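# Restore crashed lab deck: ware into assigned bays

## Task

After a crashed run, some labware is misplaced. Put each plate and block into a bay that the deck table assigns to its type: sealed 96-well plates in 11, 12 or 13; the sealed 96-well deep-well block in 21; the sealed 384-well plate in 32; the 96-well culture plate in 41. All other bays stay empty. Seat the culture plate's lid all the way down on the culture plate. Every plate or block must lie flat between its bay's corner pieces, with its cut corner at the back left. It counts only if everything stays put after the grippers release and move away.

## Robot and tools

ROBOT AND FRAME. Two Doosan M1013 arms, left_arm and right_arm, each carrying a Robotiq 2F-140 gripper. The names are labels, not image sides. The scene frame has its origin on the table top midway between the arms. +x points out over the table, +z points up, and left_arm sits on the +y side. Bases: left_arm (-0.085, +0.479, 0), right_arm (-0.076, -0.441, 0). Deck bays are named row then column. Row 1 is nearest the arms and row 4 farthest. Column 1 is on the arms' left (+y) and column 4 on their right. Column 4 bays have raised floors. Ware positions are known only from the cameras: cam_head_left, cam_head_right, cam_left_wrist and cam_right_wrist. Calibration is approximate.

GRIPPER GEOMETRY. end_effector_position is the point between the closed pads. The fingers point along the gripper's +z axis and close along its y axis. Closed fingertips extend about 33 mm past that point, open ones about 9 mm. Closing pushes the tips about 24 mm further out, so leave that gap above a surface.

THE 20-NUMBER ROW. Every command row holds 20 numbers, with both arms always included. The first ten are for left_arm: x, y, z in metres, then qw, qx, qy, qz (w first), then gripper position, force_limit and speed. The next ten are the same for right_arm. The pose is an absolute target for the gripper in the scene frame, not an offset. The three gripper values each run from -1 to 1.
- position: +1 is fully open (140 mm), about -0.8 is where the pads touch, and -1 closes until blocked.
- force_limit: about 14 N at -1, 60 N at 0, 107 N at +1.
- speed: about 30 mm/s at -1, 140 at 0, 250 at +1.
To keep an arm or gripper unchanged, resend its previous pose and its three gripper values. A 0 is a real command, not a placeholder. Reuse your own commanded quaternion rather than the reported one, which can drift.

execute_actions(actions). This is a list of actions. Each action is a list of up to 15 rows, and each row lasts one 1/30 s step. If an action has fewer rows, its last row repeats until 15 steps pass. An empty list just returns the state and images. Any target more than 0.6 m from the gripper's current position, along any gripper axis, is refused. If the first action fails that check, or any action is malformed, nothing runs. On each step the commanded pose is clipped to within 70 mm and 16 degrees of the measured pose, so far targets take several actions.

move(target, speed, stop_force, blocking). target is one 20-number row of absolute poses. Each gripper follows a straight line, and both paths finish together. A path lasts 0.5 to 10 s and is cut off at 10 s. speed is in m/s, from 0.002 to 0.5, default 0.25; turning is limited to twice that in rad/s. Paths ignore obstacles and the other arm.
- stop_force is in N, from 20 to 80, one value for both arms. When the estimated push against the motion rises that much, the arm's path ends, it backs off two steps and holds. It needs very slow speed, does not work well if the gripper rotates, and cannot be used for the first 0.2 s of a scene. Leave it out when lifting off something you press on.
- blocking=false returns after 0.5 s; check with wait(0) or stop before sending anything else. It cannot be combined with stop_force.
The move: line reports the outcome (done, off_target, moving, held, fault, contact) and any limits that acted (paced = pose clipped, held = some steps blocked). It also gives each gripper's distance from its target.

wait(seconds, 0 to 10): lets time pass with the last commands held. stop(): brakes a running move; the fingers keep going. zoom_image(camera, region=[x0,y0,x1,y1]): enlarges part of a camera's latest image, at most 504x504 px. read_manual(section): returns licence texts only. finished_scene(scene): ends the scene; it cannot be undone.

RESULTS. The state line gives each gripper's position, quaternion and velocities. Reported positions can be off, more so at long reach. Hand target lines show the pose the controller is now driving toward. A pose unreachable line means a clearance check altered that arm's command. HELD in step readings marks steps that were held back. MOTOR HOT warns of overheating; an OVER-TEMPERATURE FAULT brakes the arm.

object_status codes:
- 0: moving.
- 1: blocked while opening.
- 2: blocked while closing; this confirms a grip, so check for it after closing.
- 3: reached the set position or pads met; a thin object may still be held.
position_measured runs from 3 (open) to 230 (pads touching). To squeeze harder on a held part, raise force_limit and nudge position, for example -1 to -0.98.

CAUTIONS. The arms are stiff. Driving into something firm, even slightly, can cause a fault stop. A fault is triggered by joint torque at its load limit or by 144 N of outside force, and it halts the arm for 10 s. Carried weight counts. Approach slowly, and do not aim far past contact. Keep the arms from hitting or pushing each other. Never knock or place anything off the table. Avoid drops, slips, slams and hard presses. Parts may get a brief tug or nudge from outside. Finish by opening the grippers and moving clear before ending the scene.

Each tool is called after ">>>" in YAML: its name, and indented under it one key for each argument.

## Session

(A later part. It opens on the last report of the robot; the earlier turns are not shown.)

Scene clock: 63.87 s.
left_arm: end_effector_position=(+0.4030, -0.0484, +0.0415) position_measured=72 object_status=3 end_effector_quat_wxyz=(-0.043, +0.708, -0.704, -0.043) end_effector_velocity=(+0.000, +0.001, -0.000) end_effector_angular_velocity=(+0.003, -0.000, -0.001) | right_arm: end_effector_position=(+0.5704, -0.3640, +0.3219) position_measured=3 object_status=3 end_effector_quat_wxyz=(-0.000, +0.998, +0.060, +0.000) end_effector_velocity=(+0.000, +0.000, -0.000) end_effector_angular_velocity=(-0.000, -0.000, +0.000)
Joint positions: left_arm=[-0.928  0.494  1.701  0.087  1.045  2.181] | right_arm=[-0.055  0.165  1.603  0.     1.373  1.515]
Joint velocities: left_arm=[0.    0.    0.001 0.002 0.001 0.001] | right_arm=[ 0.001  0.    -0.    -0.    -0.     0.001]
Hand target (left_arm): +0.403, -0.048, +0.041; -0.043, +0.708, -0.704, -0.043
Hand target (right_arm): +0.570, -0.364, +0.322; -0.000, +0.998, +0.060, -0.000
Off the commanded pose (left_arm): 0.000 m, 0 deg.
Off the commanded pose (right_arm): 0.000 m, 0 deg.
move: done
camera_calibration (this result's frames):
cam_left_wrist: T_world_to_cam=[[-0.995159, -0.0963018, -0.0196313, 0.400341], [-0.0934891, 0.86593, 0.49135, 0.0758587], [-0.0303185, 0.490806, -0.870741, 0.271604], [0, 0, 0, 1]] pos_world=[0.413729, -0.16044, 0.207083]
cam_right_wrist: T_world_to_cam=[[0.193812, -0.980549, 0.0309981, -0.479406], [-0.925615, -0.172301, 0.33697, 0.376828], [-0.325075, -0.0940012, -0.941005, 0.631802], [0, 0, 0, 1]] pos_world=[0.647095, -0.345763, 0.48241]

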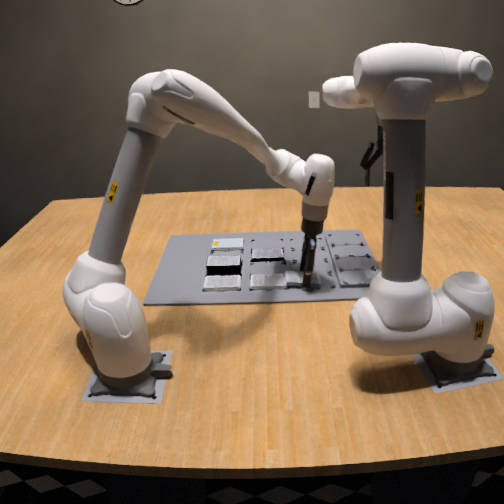

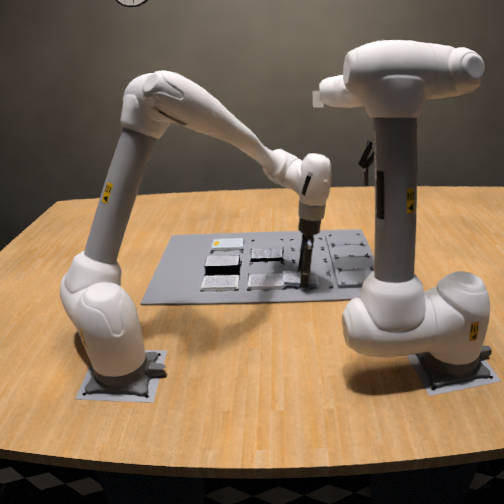

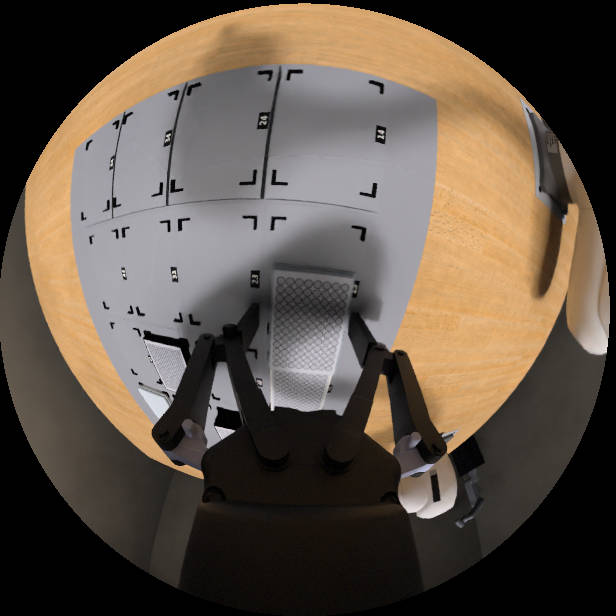

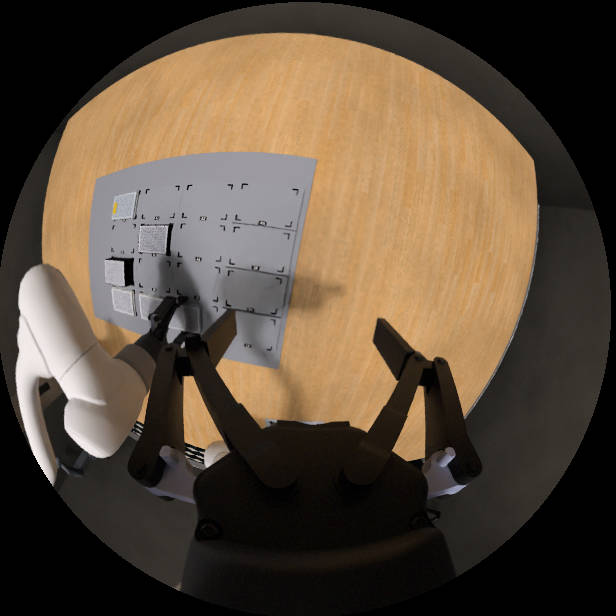

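>>> move:
  target: [0.399,-0.0484,0.0415,-0.0433,0.7077,-0.7039,-0.0431,-1,-0.3,-0.5,0.5704,-0.364,0.3219,0,0.998,0.06,0,1,0,0]
  speed: 0.02

>>> move:
  target: [0.4003,-0.095,0.065,0,0.709,-0.7052,0,-1,-0.3,-0.5,0.5704,-0.364,0.3219,0,0.998,0.06,0,1,0,0]
  speed: 0.03

Scene clock: 64.83 s.
left_arm: end_effector_position=(+0.3990, -0.0484, +0.0415) position_measured=104 object_status=2 end_effector_quat_wxyz=(-0.043, +0.708, -0.704, -0.043) end_effector_velocity=(-0.000, +0.000, -0.001) end_effector_angular_velocity=(-0.000, +0.001, +0.001) | right_arm: end_effector_position=(+0.5704, -0.3640, +0.3219) position_measured=3 object_status=3 end_effector_quat_wxyz=(-0.000, +0.998, +0.060, -0.000) end_effector_velocity=(+0.000, +0.000, -0.000) end_effector_angular_velocity=(-0.000, -0.001, +0.001)
Joint positions: left_arm=[-0.932  0.491  1.706  0.087  1.043  2.177] | right_arm=[-0.055  0.165  1.603  0.     1.373  1.515]
Joint velocities: left_arm=[ 0.     0.     0.001 -0.001 -0.001 -0.   ] | right_arm=[ 0.     0.    -0.    -0.    -0.001 -0.001]
Hand target (left_arm): +0.399, -0.048, +0.042; -0.043, +0.708, -0.704, -0.043
Hand target (right_arm): +0.570, -0.364, +0.322; -0.000, +0.998, +0.060, -0.000
Off the commanded pose (left_arm): 0.000 m, 0 deg.
Off the commanded pose (right_arm): 0.000 m, 0 deg.
move: done
camera_calibration (this result's frames):
cam_left_wrist: T_world_to_cam=[[-0.99516, -0.0962782, -0.0196638, 0.396396], [-0.0934858, 0.865951, 0.491313, 0.0754756], [-0.0302748, 0.490773, -0.870761, 0.27152], [0, 0, 0, 1]] pos_world=[0.409754, -0.160449, 0.207141]
cam_right_wrist: T_world_to_cam=[[0.193812, -0.980549, 0.030998, -0.479406], [-0.925615, -0.172301, 0.33697, 0.376828], [-0.325075, -0.0940011, -0.941005, 0.631802], [0, 0, 0, 1]] pos_world=[0.647095, -0.345763, 0.48241]

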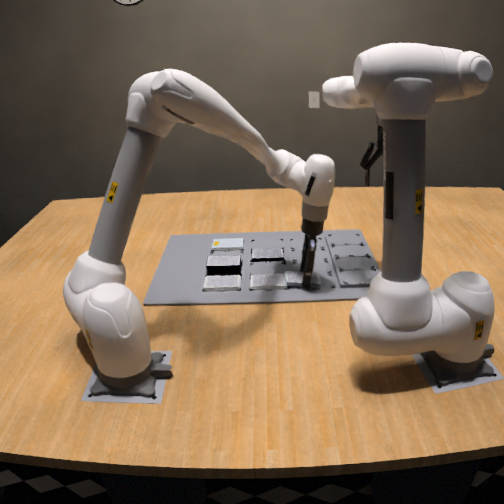

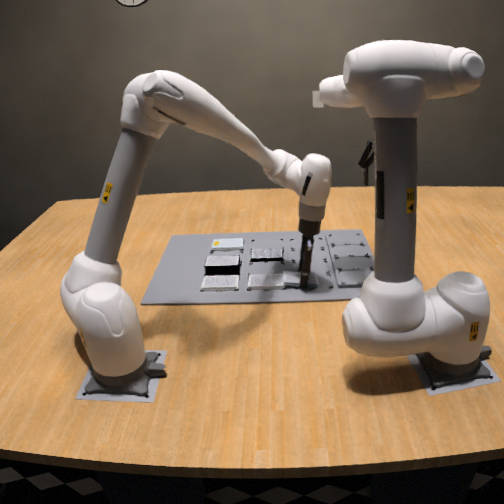

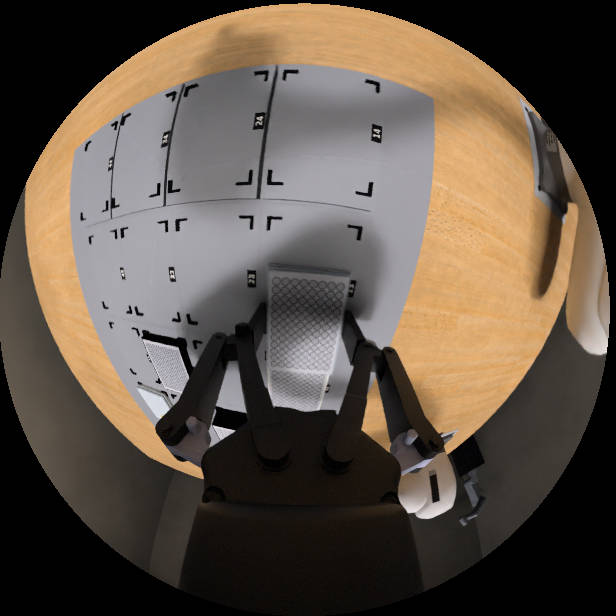

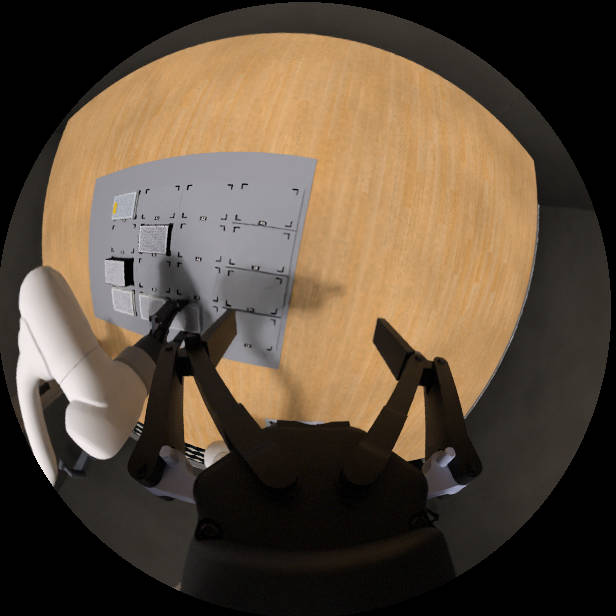

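Scene clock: 67.10 s.
left_arm: end_effector_position=(+0.4003, -0.0950, +0.0650) position_measured=104 object_status=2 end_effector_quat_wxyz=(+0.000, +0.709, -0.705, -0.000) end_effector_velocity=(+0.000, -0.001, -0.000) end_effector_angular_velocity=(-0.001, -0.001, -0.001) | right_arm: end_effector_position=(+0.5704, -0.3640, +0.3219) position_measured=3 object_status=3 end_effector_quat_wxyz=(-0.000, +0.998, +0.060, -0.000) end_effector_velocity=(-0.000, -0.000, -0.000) end_effector_angular_velocity=(+0.000, +0.001, +0.001)
Joint positions: left_arm=[-0.936  0.474  1.677 -0.     0.99   2.221] | right_arm=[-0.055  0.165  1.603  0.     1.373  1.515]
Joint velocities: left_arm=[-0.001  0.001 -0.001  0.    -0.001 -0.   ] | right_arm=[-0.     0.     0.     0.     0.001 -0.001]
Hand target (left_arm): +0.400, -0.095, +0.065; +0.000, +0.709, -0.705, -0.000
Hand target (right_arm): +0.570, -0.364, +0.322; -0.000, +0.998, +0.060, -0.000
Off the commanded pose (left_arm): 0.000 m, 0 deg.
Off the commanded pose (right_arm): 0.000 m, 0 deg.
move: done
camera_calibration (this result's frames):
cam_left_wrist: T_world_to_cam=[[-0.995163, -0.0979354, -0.00767498, 0.392682], [-0.0934278, 0.919422, 0.382013, 0.116602], [-0.0303561, 0.380882, -0.924125, 0.307991], [0, 0, 0, 1]] pos_world=[0.411026, -0.186057, 0.243092]
cam_right_wrist: T_world_to_cam=[[0.193812, -0.980549, 0.030998, -0.479406], [-0.925615, -0.172301, 0.33697, 0.376828], [-0.325075, -0.0940011, -0.941005, 0.631802], [0, 0, 0, 1]] pos_world=[0.647095, -0.345763, 0.48241]

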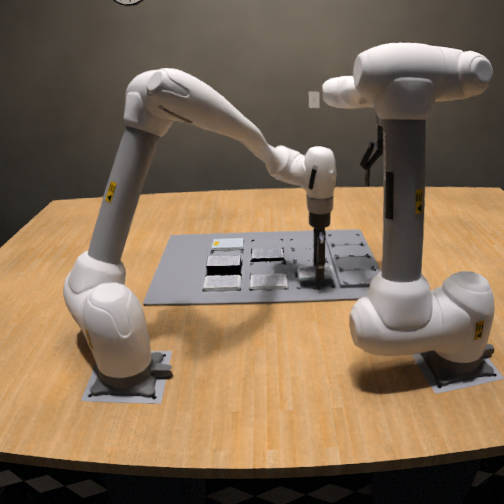

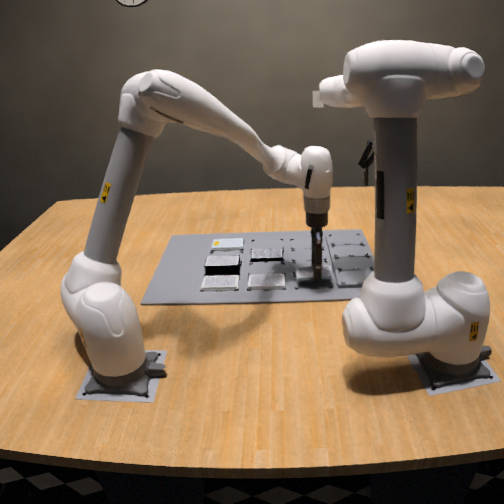

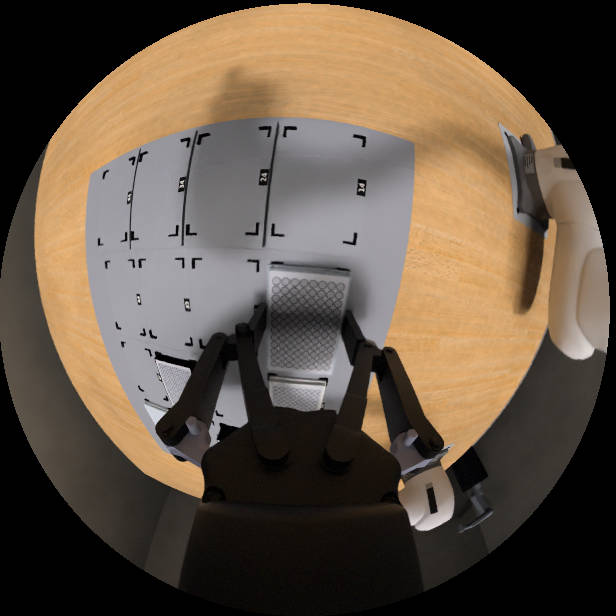

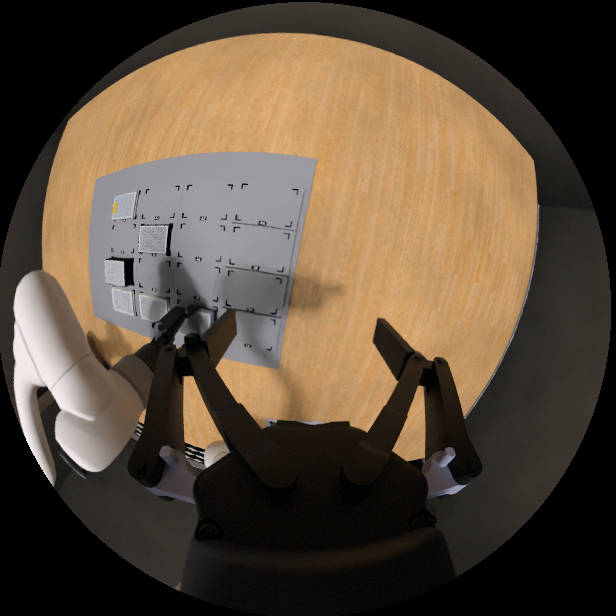

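>>> move:
  target: [0.4003,-0.097,0.044,0,0.709,-0.7052,0,-1,-0.3,-0.5,0.5704,-0.364,0.3219,0,0.998,0.06,0,1,0,0]
  speed: 0.02
  stop_force: 20

>>> zoom_image:
  camera: "cam_left_wrist"
  region: [220, 210, 400, 390]

Scene clock: 68.80 s.
left_arm: end_effector_position=(+0.4003, -0.0970, +0.0440) position_measured=104 object_status=2 end_effector_quat_wxyz=(+0.000, +0.709, -0.705, -0.000) end_effector_velocity=(-0.000, -0.000, -0.001) end_effector_angular_velocity=(+0.001, +0.000, -0.001) | right_arm: end_effector_position=(+0.5704, -0.3640, +0.3219) position_measured=3 object_status=3 end_effector_quat_wxyz=(-0.000, +0.998, +0.060, +0.000) end_effector_velocity=(+0.000, -0.000, +0.000) end_effector_angular_velocity=(+0.000, -0.001, +0.001)
Joint positions: left_arm=[-0.938  0.495  1.688 -0.     0.958  2.219] | right_arm=[-0.055  0.165  1.603  0.     1.373  1.515]
Joint velocities: left_arm=[-0.     0.001  0.     0.     0.     0.001] | right_arm=[-0.    -0.     0.     0.    -0.    -0.001]
Hand target (left_arm): +0.400, -0.097, +0.044; -0.000, +0.709, -0.705, +0.000
Hand target (right_arm): +0.570, -0.364, +0.322; -0.000, +0.998, +0.060, -0.000
Off the commanded pose (left_arm): 0.000 m, 0 deg.
Off the commanded pose (right_arm): 0.000 m, 0 deg.
move: done
camera_calibration (this result's frames):
cam_left_wrist: T_world_to_cam=[[-0.995156, -0.0980047, -0.0077157, 0.392298], [-0.0935064, 0.919402, 0.382044, 0.126477], [-0.0303482, 0.380914, -0.924112, 0.289252], [0, 0, 0, 1]] pos_world=[0.411002, -0.188016, 0.222008]
cam_right_wrist: T_world_to_cam=[[0.193812, -0.980549, 0.0309982, -0.479406], [-0.925615, -0.172301, 0.33697, 0.376828], [-0.325075, -0.0940012, -0.941005, 0.631802], [0, 0, 0, 1]] pos_world=[0.647095, -0.345763, 0.48241]

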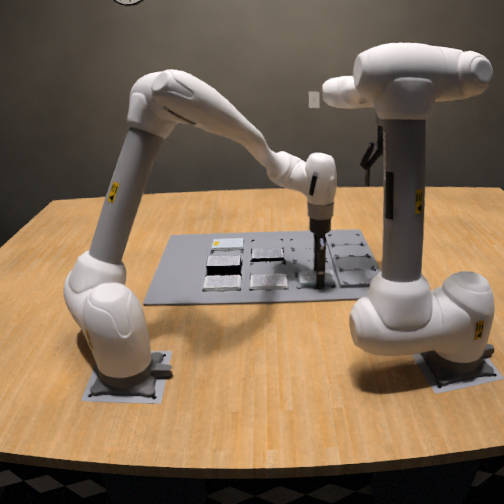

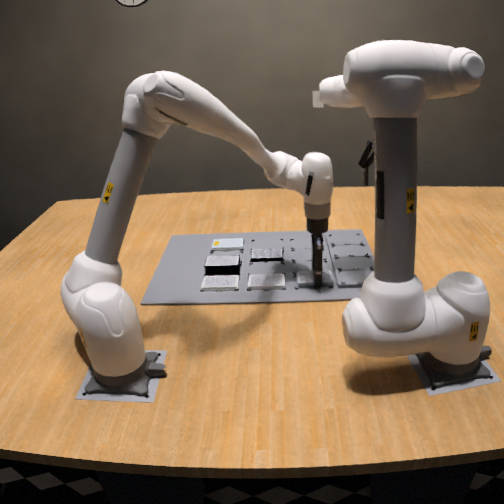

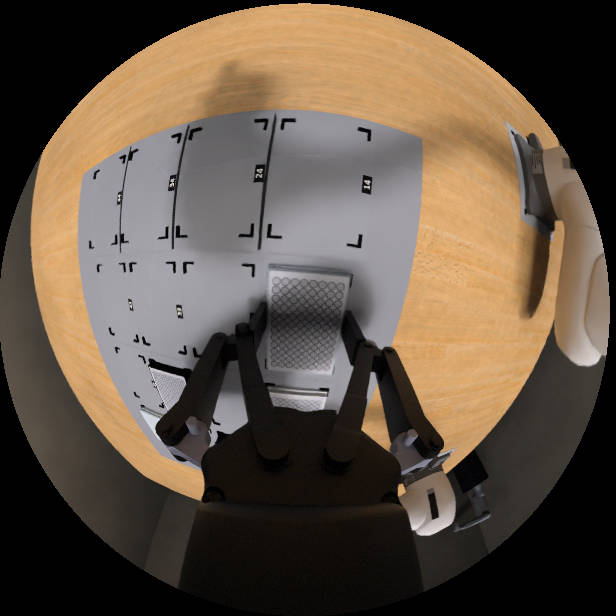

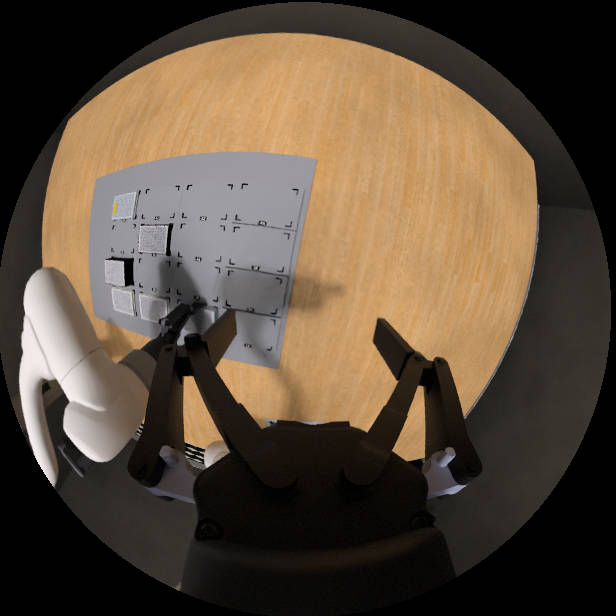

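Region (220, 210, 400, 390) of cam_left_wrist's 616x616 image, scaled by 2.800, with more detail than that image has.

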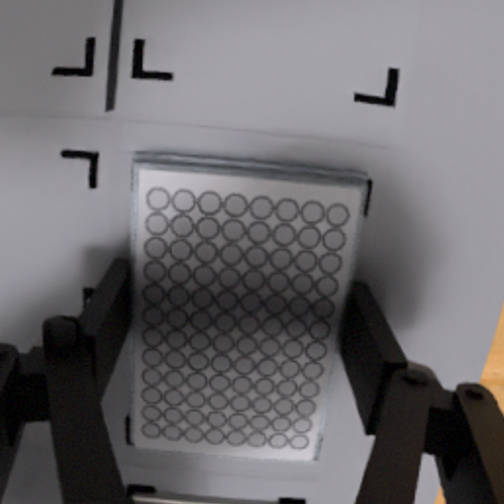

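>>> move:
  target: [0.3993,-0.094,0.041,0,0.709,-0.7052,0,-1,-0.3,-0.5,0.5704,-0.364,0.3219,0,0.998,0.06,0,1,0,0]
  speed: 0.01

>>> zoom_image:
  camera: "cam_left_wrist"
  region: [220, 210, 400, 390]

Scene clock: 69.77 s.
left_arm: end_effector_position=(+0.3993, -0.0940, +0.0410) position_measured=104 object_status=2 end_effector_quat_wxyz=(-0.000, +0.709, -0.705, -0.000) end_effector_velocity=(+0.000, +0.000, -0.000) end_effector_angular_velocity=(-0.000, +0.000, +0.001) | right_arm: end_effector_position=(+0.5704, -0.3640, +0.3219) position_measured=3 object_status=3 end_effector_quat_wxyz=(-0.000, +0.998, +0.060, -0.000) end_effector_velocity=(+0.001, +0.000, -0.000) end_effector_angular_velocity=(+0.000, -0.002, +0.000)
Joint positions: left_arm=[-0.936  0.494  1.696  0.     0.951  2.221] | right_arm=[-0.055  0.165  1.603  0.     1.373  1.515]
Joint velocities: left_arm=[ 0.     0.     0.    -0.    -0.001 -0.   ] | right_arm=[ 0.     0.     0.     0.    -0.002  0.   ]
Hand target (left_arm): +0.399, -0.094, +0.041; -0.000, +0.709, -0.705, +0.000
Hand target (right_arm): +0.570, -0.364, +0.322; -0.000, +0.998, +0.060, -0.000
Off the commanded pose (left_arm): 0.000 m, 0 deg.
Off the commanded pose (right_arm): 0.000 m, 0 deg.
move: done
camera_calibration (this result's frames):
cam_left_wrist: T_world_to_cam=[[-0.995164, -0.0979179, -0.00780885, 0.391632], [-0.0934621, 0.919411, 0.382031, 0.124765], [-0.0302282, 0.380914, -0.924116, 0.285312], [0, 0, 0, 1]] pos_world=[0.410023, -0.185041, 0.219055]
cam_right_wrist: T_world_to_cam=[[0.193812, -0.980549, 0.0309982, -0.479406], [-0.925615, -0.172301, 0.33697, 0.376828], [-0.325075, -0.0940013, -0.941005, 0.631802], [0, 0, 0, 1]] pos_world=[0.647095, -0.345763, 0.48241]

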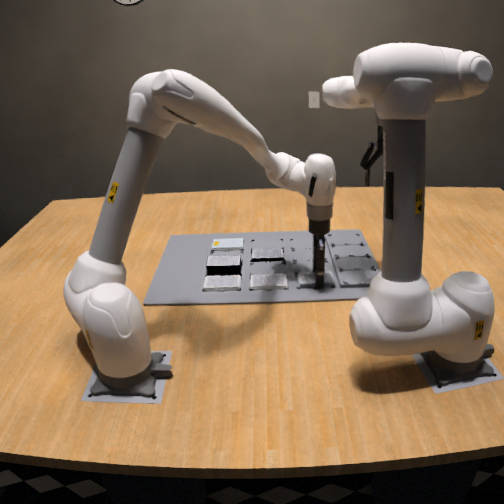

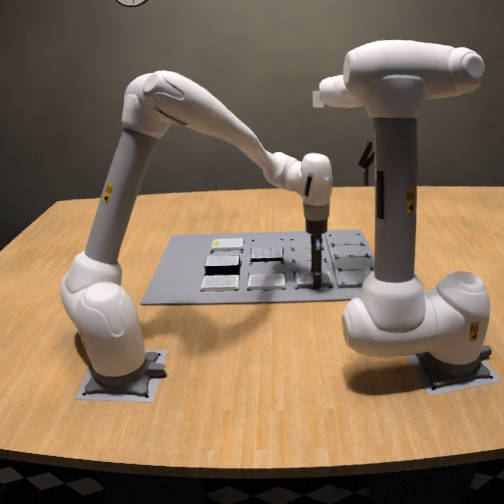

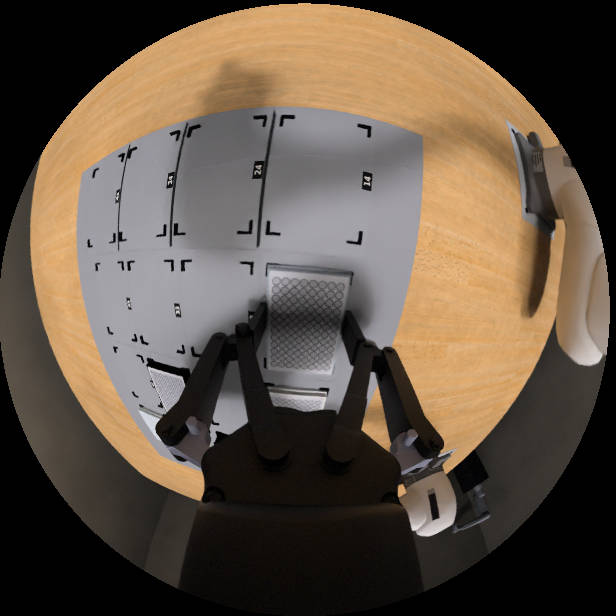

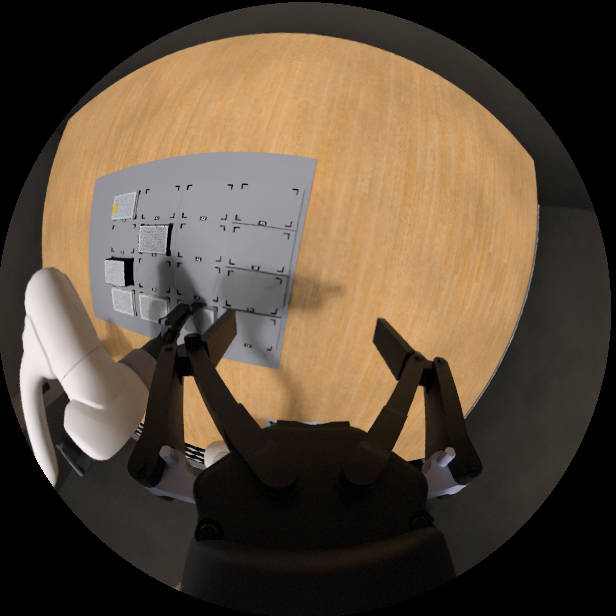

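Region (220, 210, 400, 390) of cam_left_wrist's 616x616 image, scaled by 2.800, with more detail than that image has.

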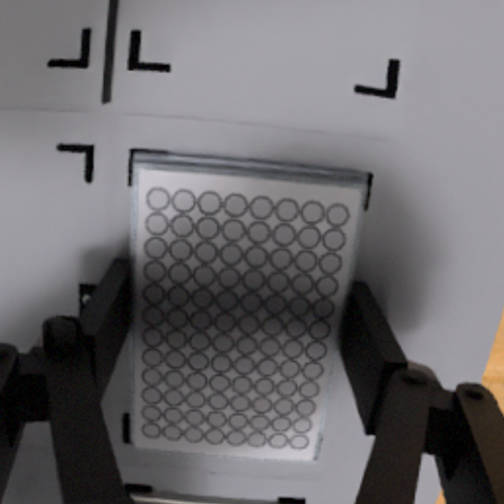

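>>> move:
  target: [0.3993,-0.092,0.041,0,0.709,-0.7052,0,-1,-0.3,-0.5,0.5704,-0.364,0.3219,0,0.998,0.06,0,1,0,0]
  speed: 0.01

>>> move:
  target: [0.3993,-0.092,0.033,0,0.709,-0.7052,0,-1,-0.3,-0.5,0.5704,-0.364,0.3219,0,0.998,0.06,0,1,0,0]
  speed: 0.006
  stop_force: 20

>>> zoom_image:
  camera: "cam_left_wrist"
  region: [220, 210, 400, 390]

Scene clock: 73.27 s.
left_arm: end_effector_position=(+0.3993, -0.0920, +0.0410) position_measured=104 object_status=2 end_effector_quat_wxyz=(-0.000, +0.709, -0.705, +0.000) end_effector_velocity=(-0.001, -0.000, +0.000) end_effector_angular_velocity=(-0.000, +0.001, -0.001) | right_arm: end_effector_position=(+0.5704, -0.3640, +0.3219) position_measured=3 object_status=3 end_effector_quat_wxyz=(-0.000, +0.998, +0.060, -0.000) end_effector_velocity=(-0.000, +0.000, +0.000) end_effector_angular_velocity=(-0.000, +0.000, +0.002)
Joint positions: left_arm=[-0.935  0.492  1.7    0.     0.95   2.222] | right_arm=[-0.055  0.165  1.603  0.     1.373  1.515]
Joint velocities: left_arm=[-0.001 -0.001  0.001 -0.001  0.001  0.001] | right_arm=[ 0.    -0.     0.    -0.     0.001 -0.001]
Hand target (left_arm): +0.399, -0.092, +0.041; -0.000, +0.709, -0.705, +0.000
Hand target (right_arm): +0.570, -0.364, +0.322; -0.000, +0.998, +0.060, -0.000
Off the commanded pose (left_arm): 0.000 m, 0 deg.
Off the commanded pose (right_arm): 0.000 m, 0 deg.
move: done
camera_calibration (this result's frames):
cam_left_wrist: T_world_to_cam=[[-0.995163, -0.0979296, -0.00781425, 0.391839], [-0.0934752, 0.919413, 0.382023, 0.122921], [-0.0302268, 0.380905, -0.92412, 0.284553], [0, 0, 0, 1]] pos_world=[0.410035, -0.183031, 0.219064]
cam_right_wrist: T_world_to_cam=[[0.193812, -0.980549, 0.030998, -0.479406], [-0.925615, -0.172301, 0.33697, 0.376828], [-0.325075, -0.0940011, -0.941005, 0.631802], [0, 0, 0, 1]] pos_world=[0.647095, -0.345763, 0.48241]

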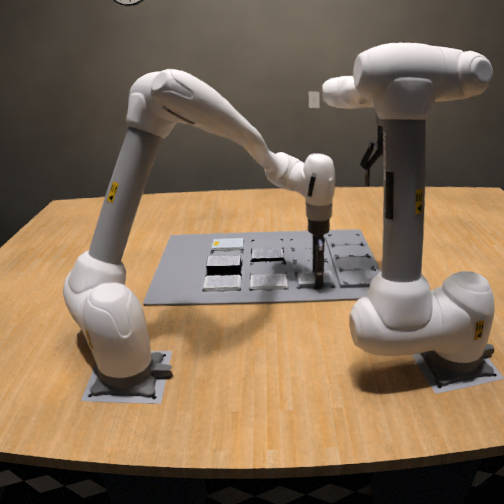

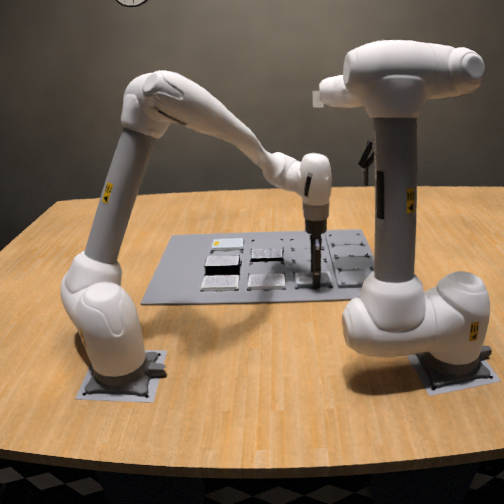

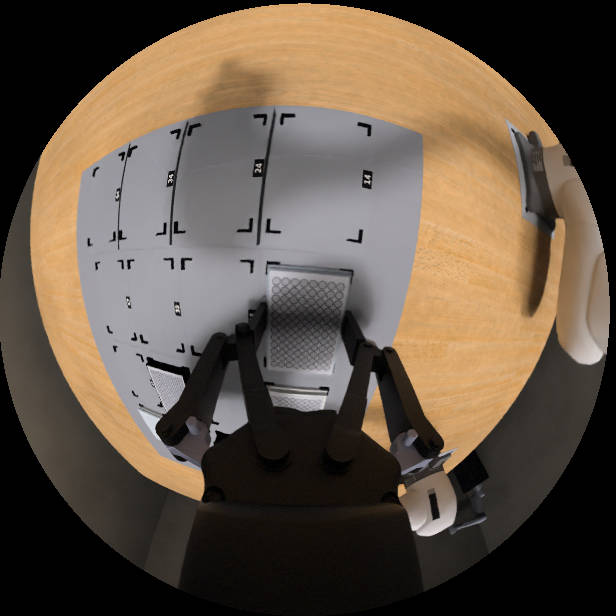

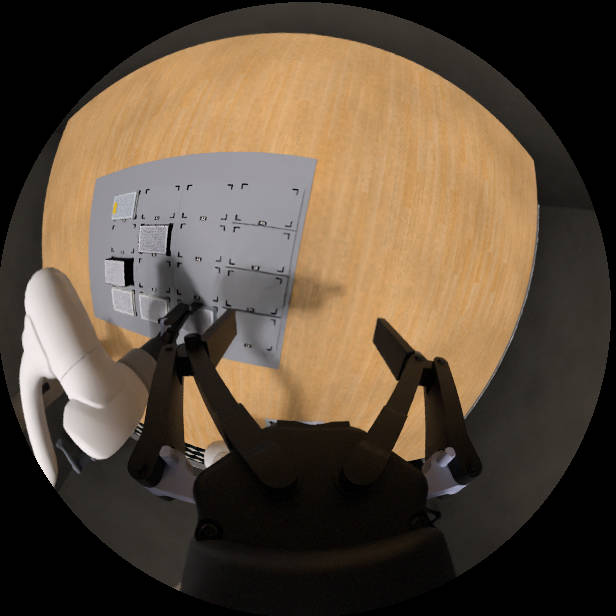

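Scene clock: 74.40 s.
left_arm: end_effector_position=(+0.3993, -0.0919, +0.0362) position_measured=104 object_status=2 end_effector_quat_wxyz=(-0.000, +0.709, -0.705, +0.000) end_effector_velocity=(+0.001, -0.000, +0.001) end_effector_angular_velocity=(+0.001, -0.001, -0.002) | right_arm: end_effector_position=(+0.5704, -0.3640, +0.3219) position_measured=3 object_status=3 end_effector_quat_wxyz=(-0.000, +0.998, +0.060, -0.000) end_effector_velocity=(+0.000, +0.000, +0.000) end_effector_angular_velocity=(+0.001, -0.002, +0.003)
Joint positions: left_arm=[-0.934  0.497  1.703  0.     0.942  2.222] | right_arm=[-0.055  0.165  1.603  0.     1.373  1.515]
Joint velocities: left_arm=[-0.     0.    -0.002  0.003  0.002  0.001] | right_arm=[ 0.001 -0.    -0.     0.    -0.001 -0.002]
Hand target (left_arm): +0.399, -0.092, +0.036; -0.000, +0.709, -0.705, +0.000
Hand target (right_arm): +0.570, -0.364, +0.322; -0.000, +0.998, +0.060, -0.000
Off the commanded pose (left_arm): 0.003 m, 0 deg.
Off the commanded pose (right_arm): 0.000 m, 0 deg.
move: contact (left_arm)
camera_calibration (this result's frames):
cam_left_wrist: T_world_to_cam=[[-0.995155, -0.0980028, -0.007811, 0.391817], [-0.0935415, 0.919405, 0.382027, 0.124719], [-0.0302583, 0.380907, -0.924118, 0.280053], [0, 0, 0, 1]] pos_world=[0.410059, -0.182942, 0.214216]
cam_right_wrist: T_world_to_cam=[[0.193812, -0.980549, 0.030998, -0.479406], [-0.925615, -0.172301, 0.33697, 0.376828], [-0.325075, -0.094001, -0.941005, 0.631802], [0, 0, 0, 1]] pos_world=[0.647095, -0.345763, 0.48241]

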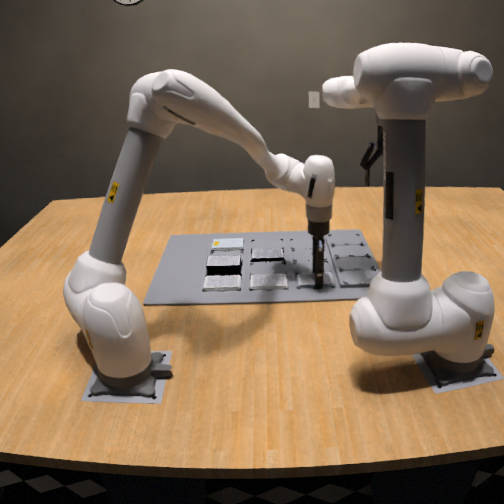

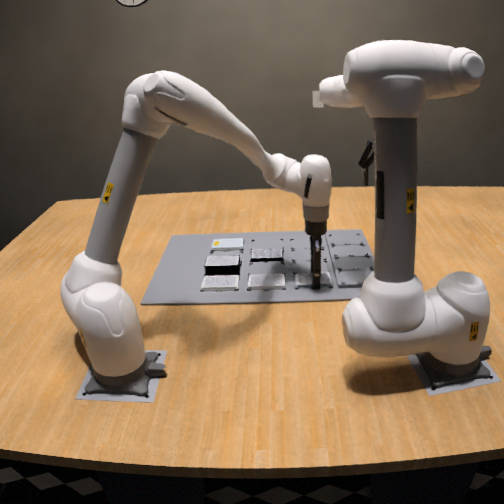

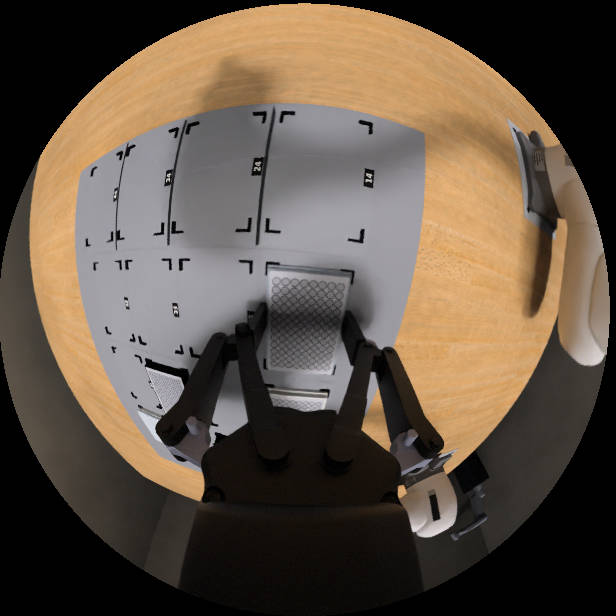

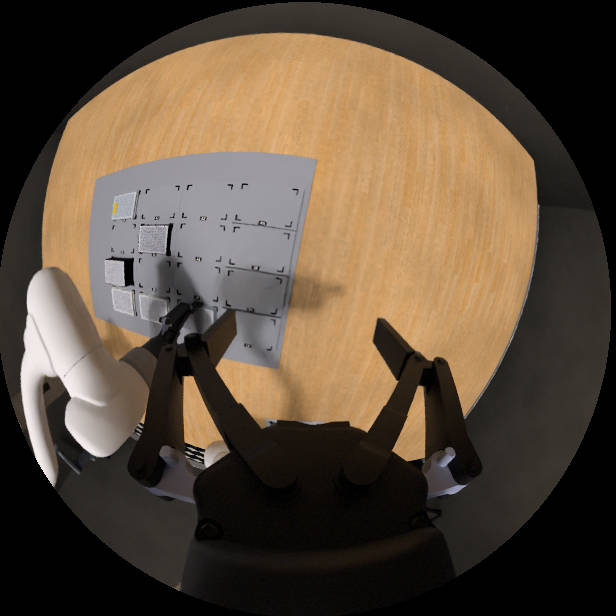

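Region (220, 210, 400, 390) of cam_left_wrist's 616x616 image, scaled by 2.800, with more detail than that image has.

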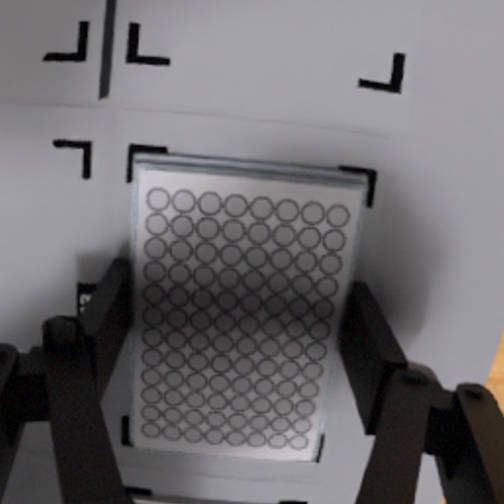

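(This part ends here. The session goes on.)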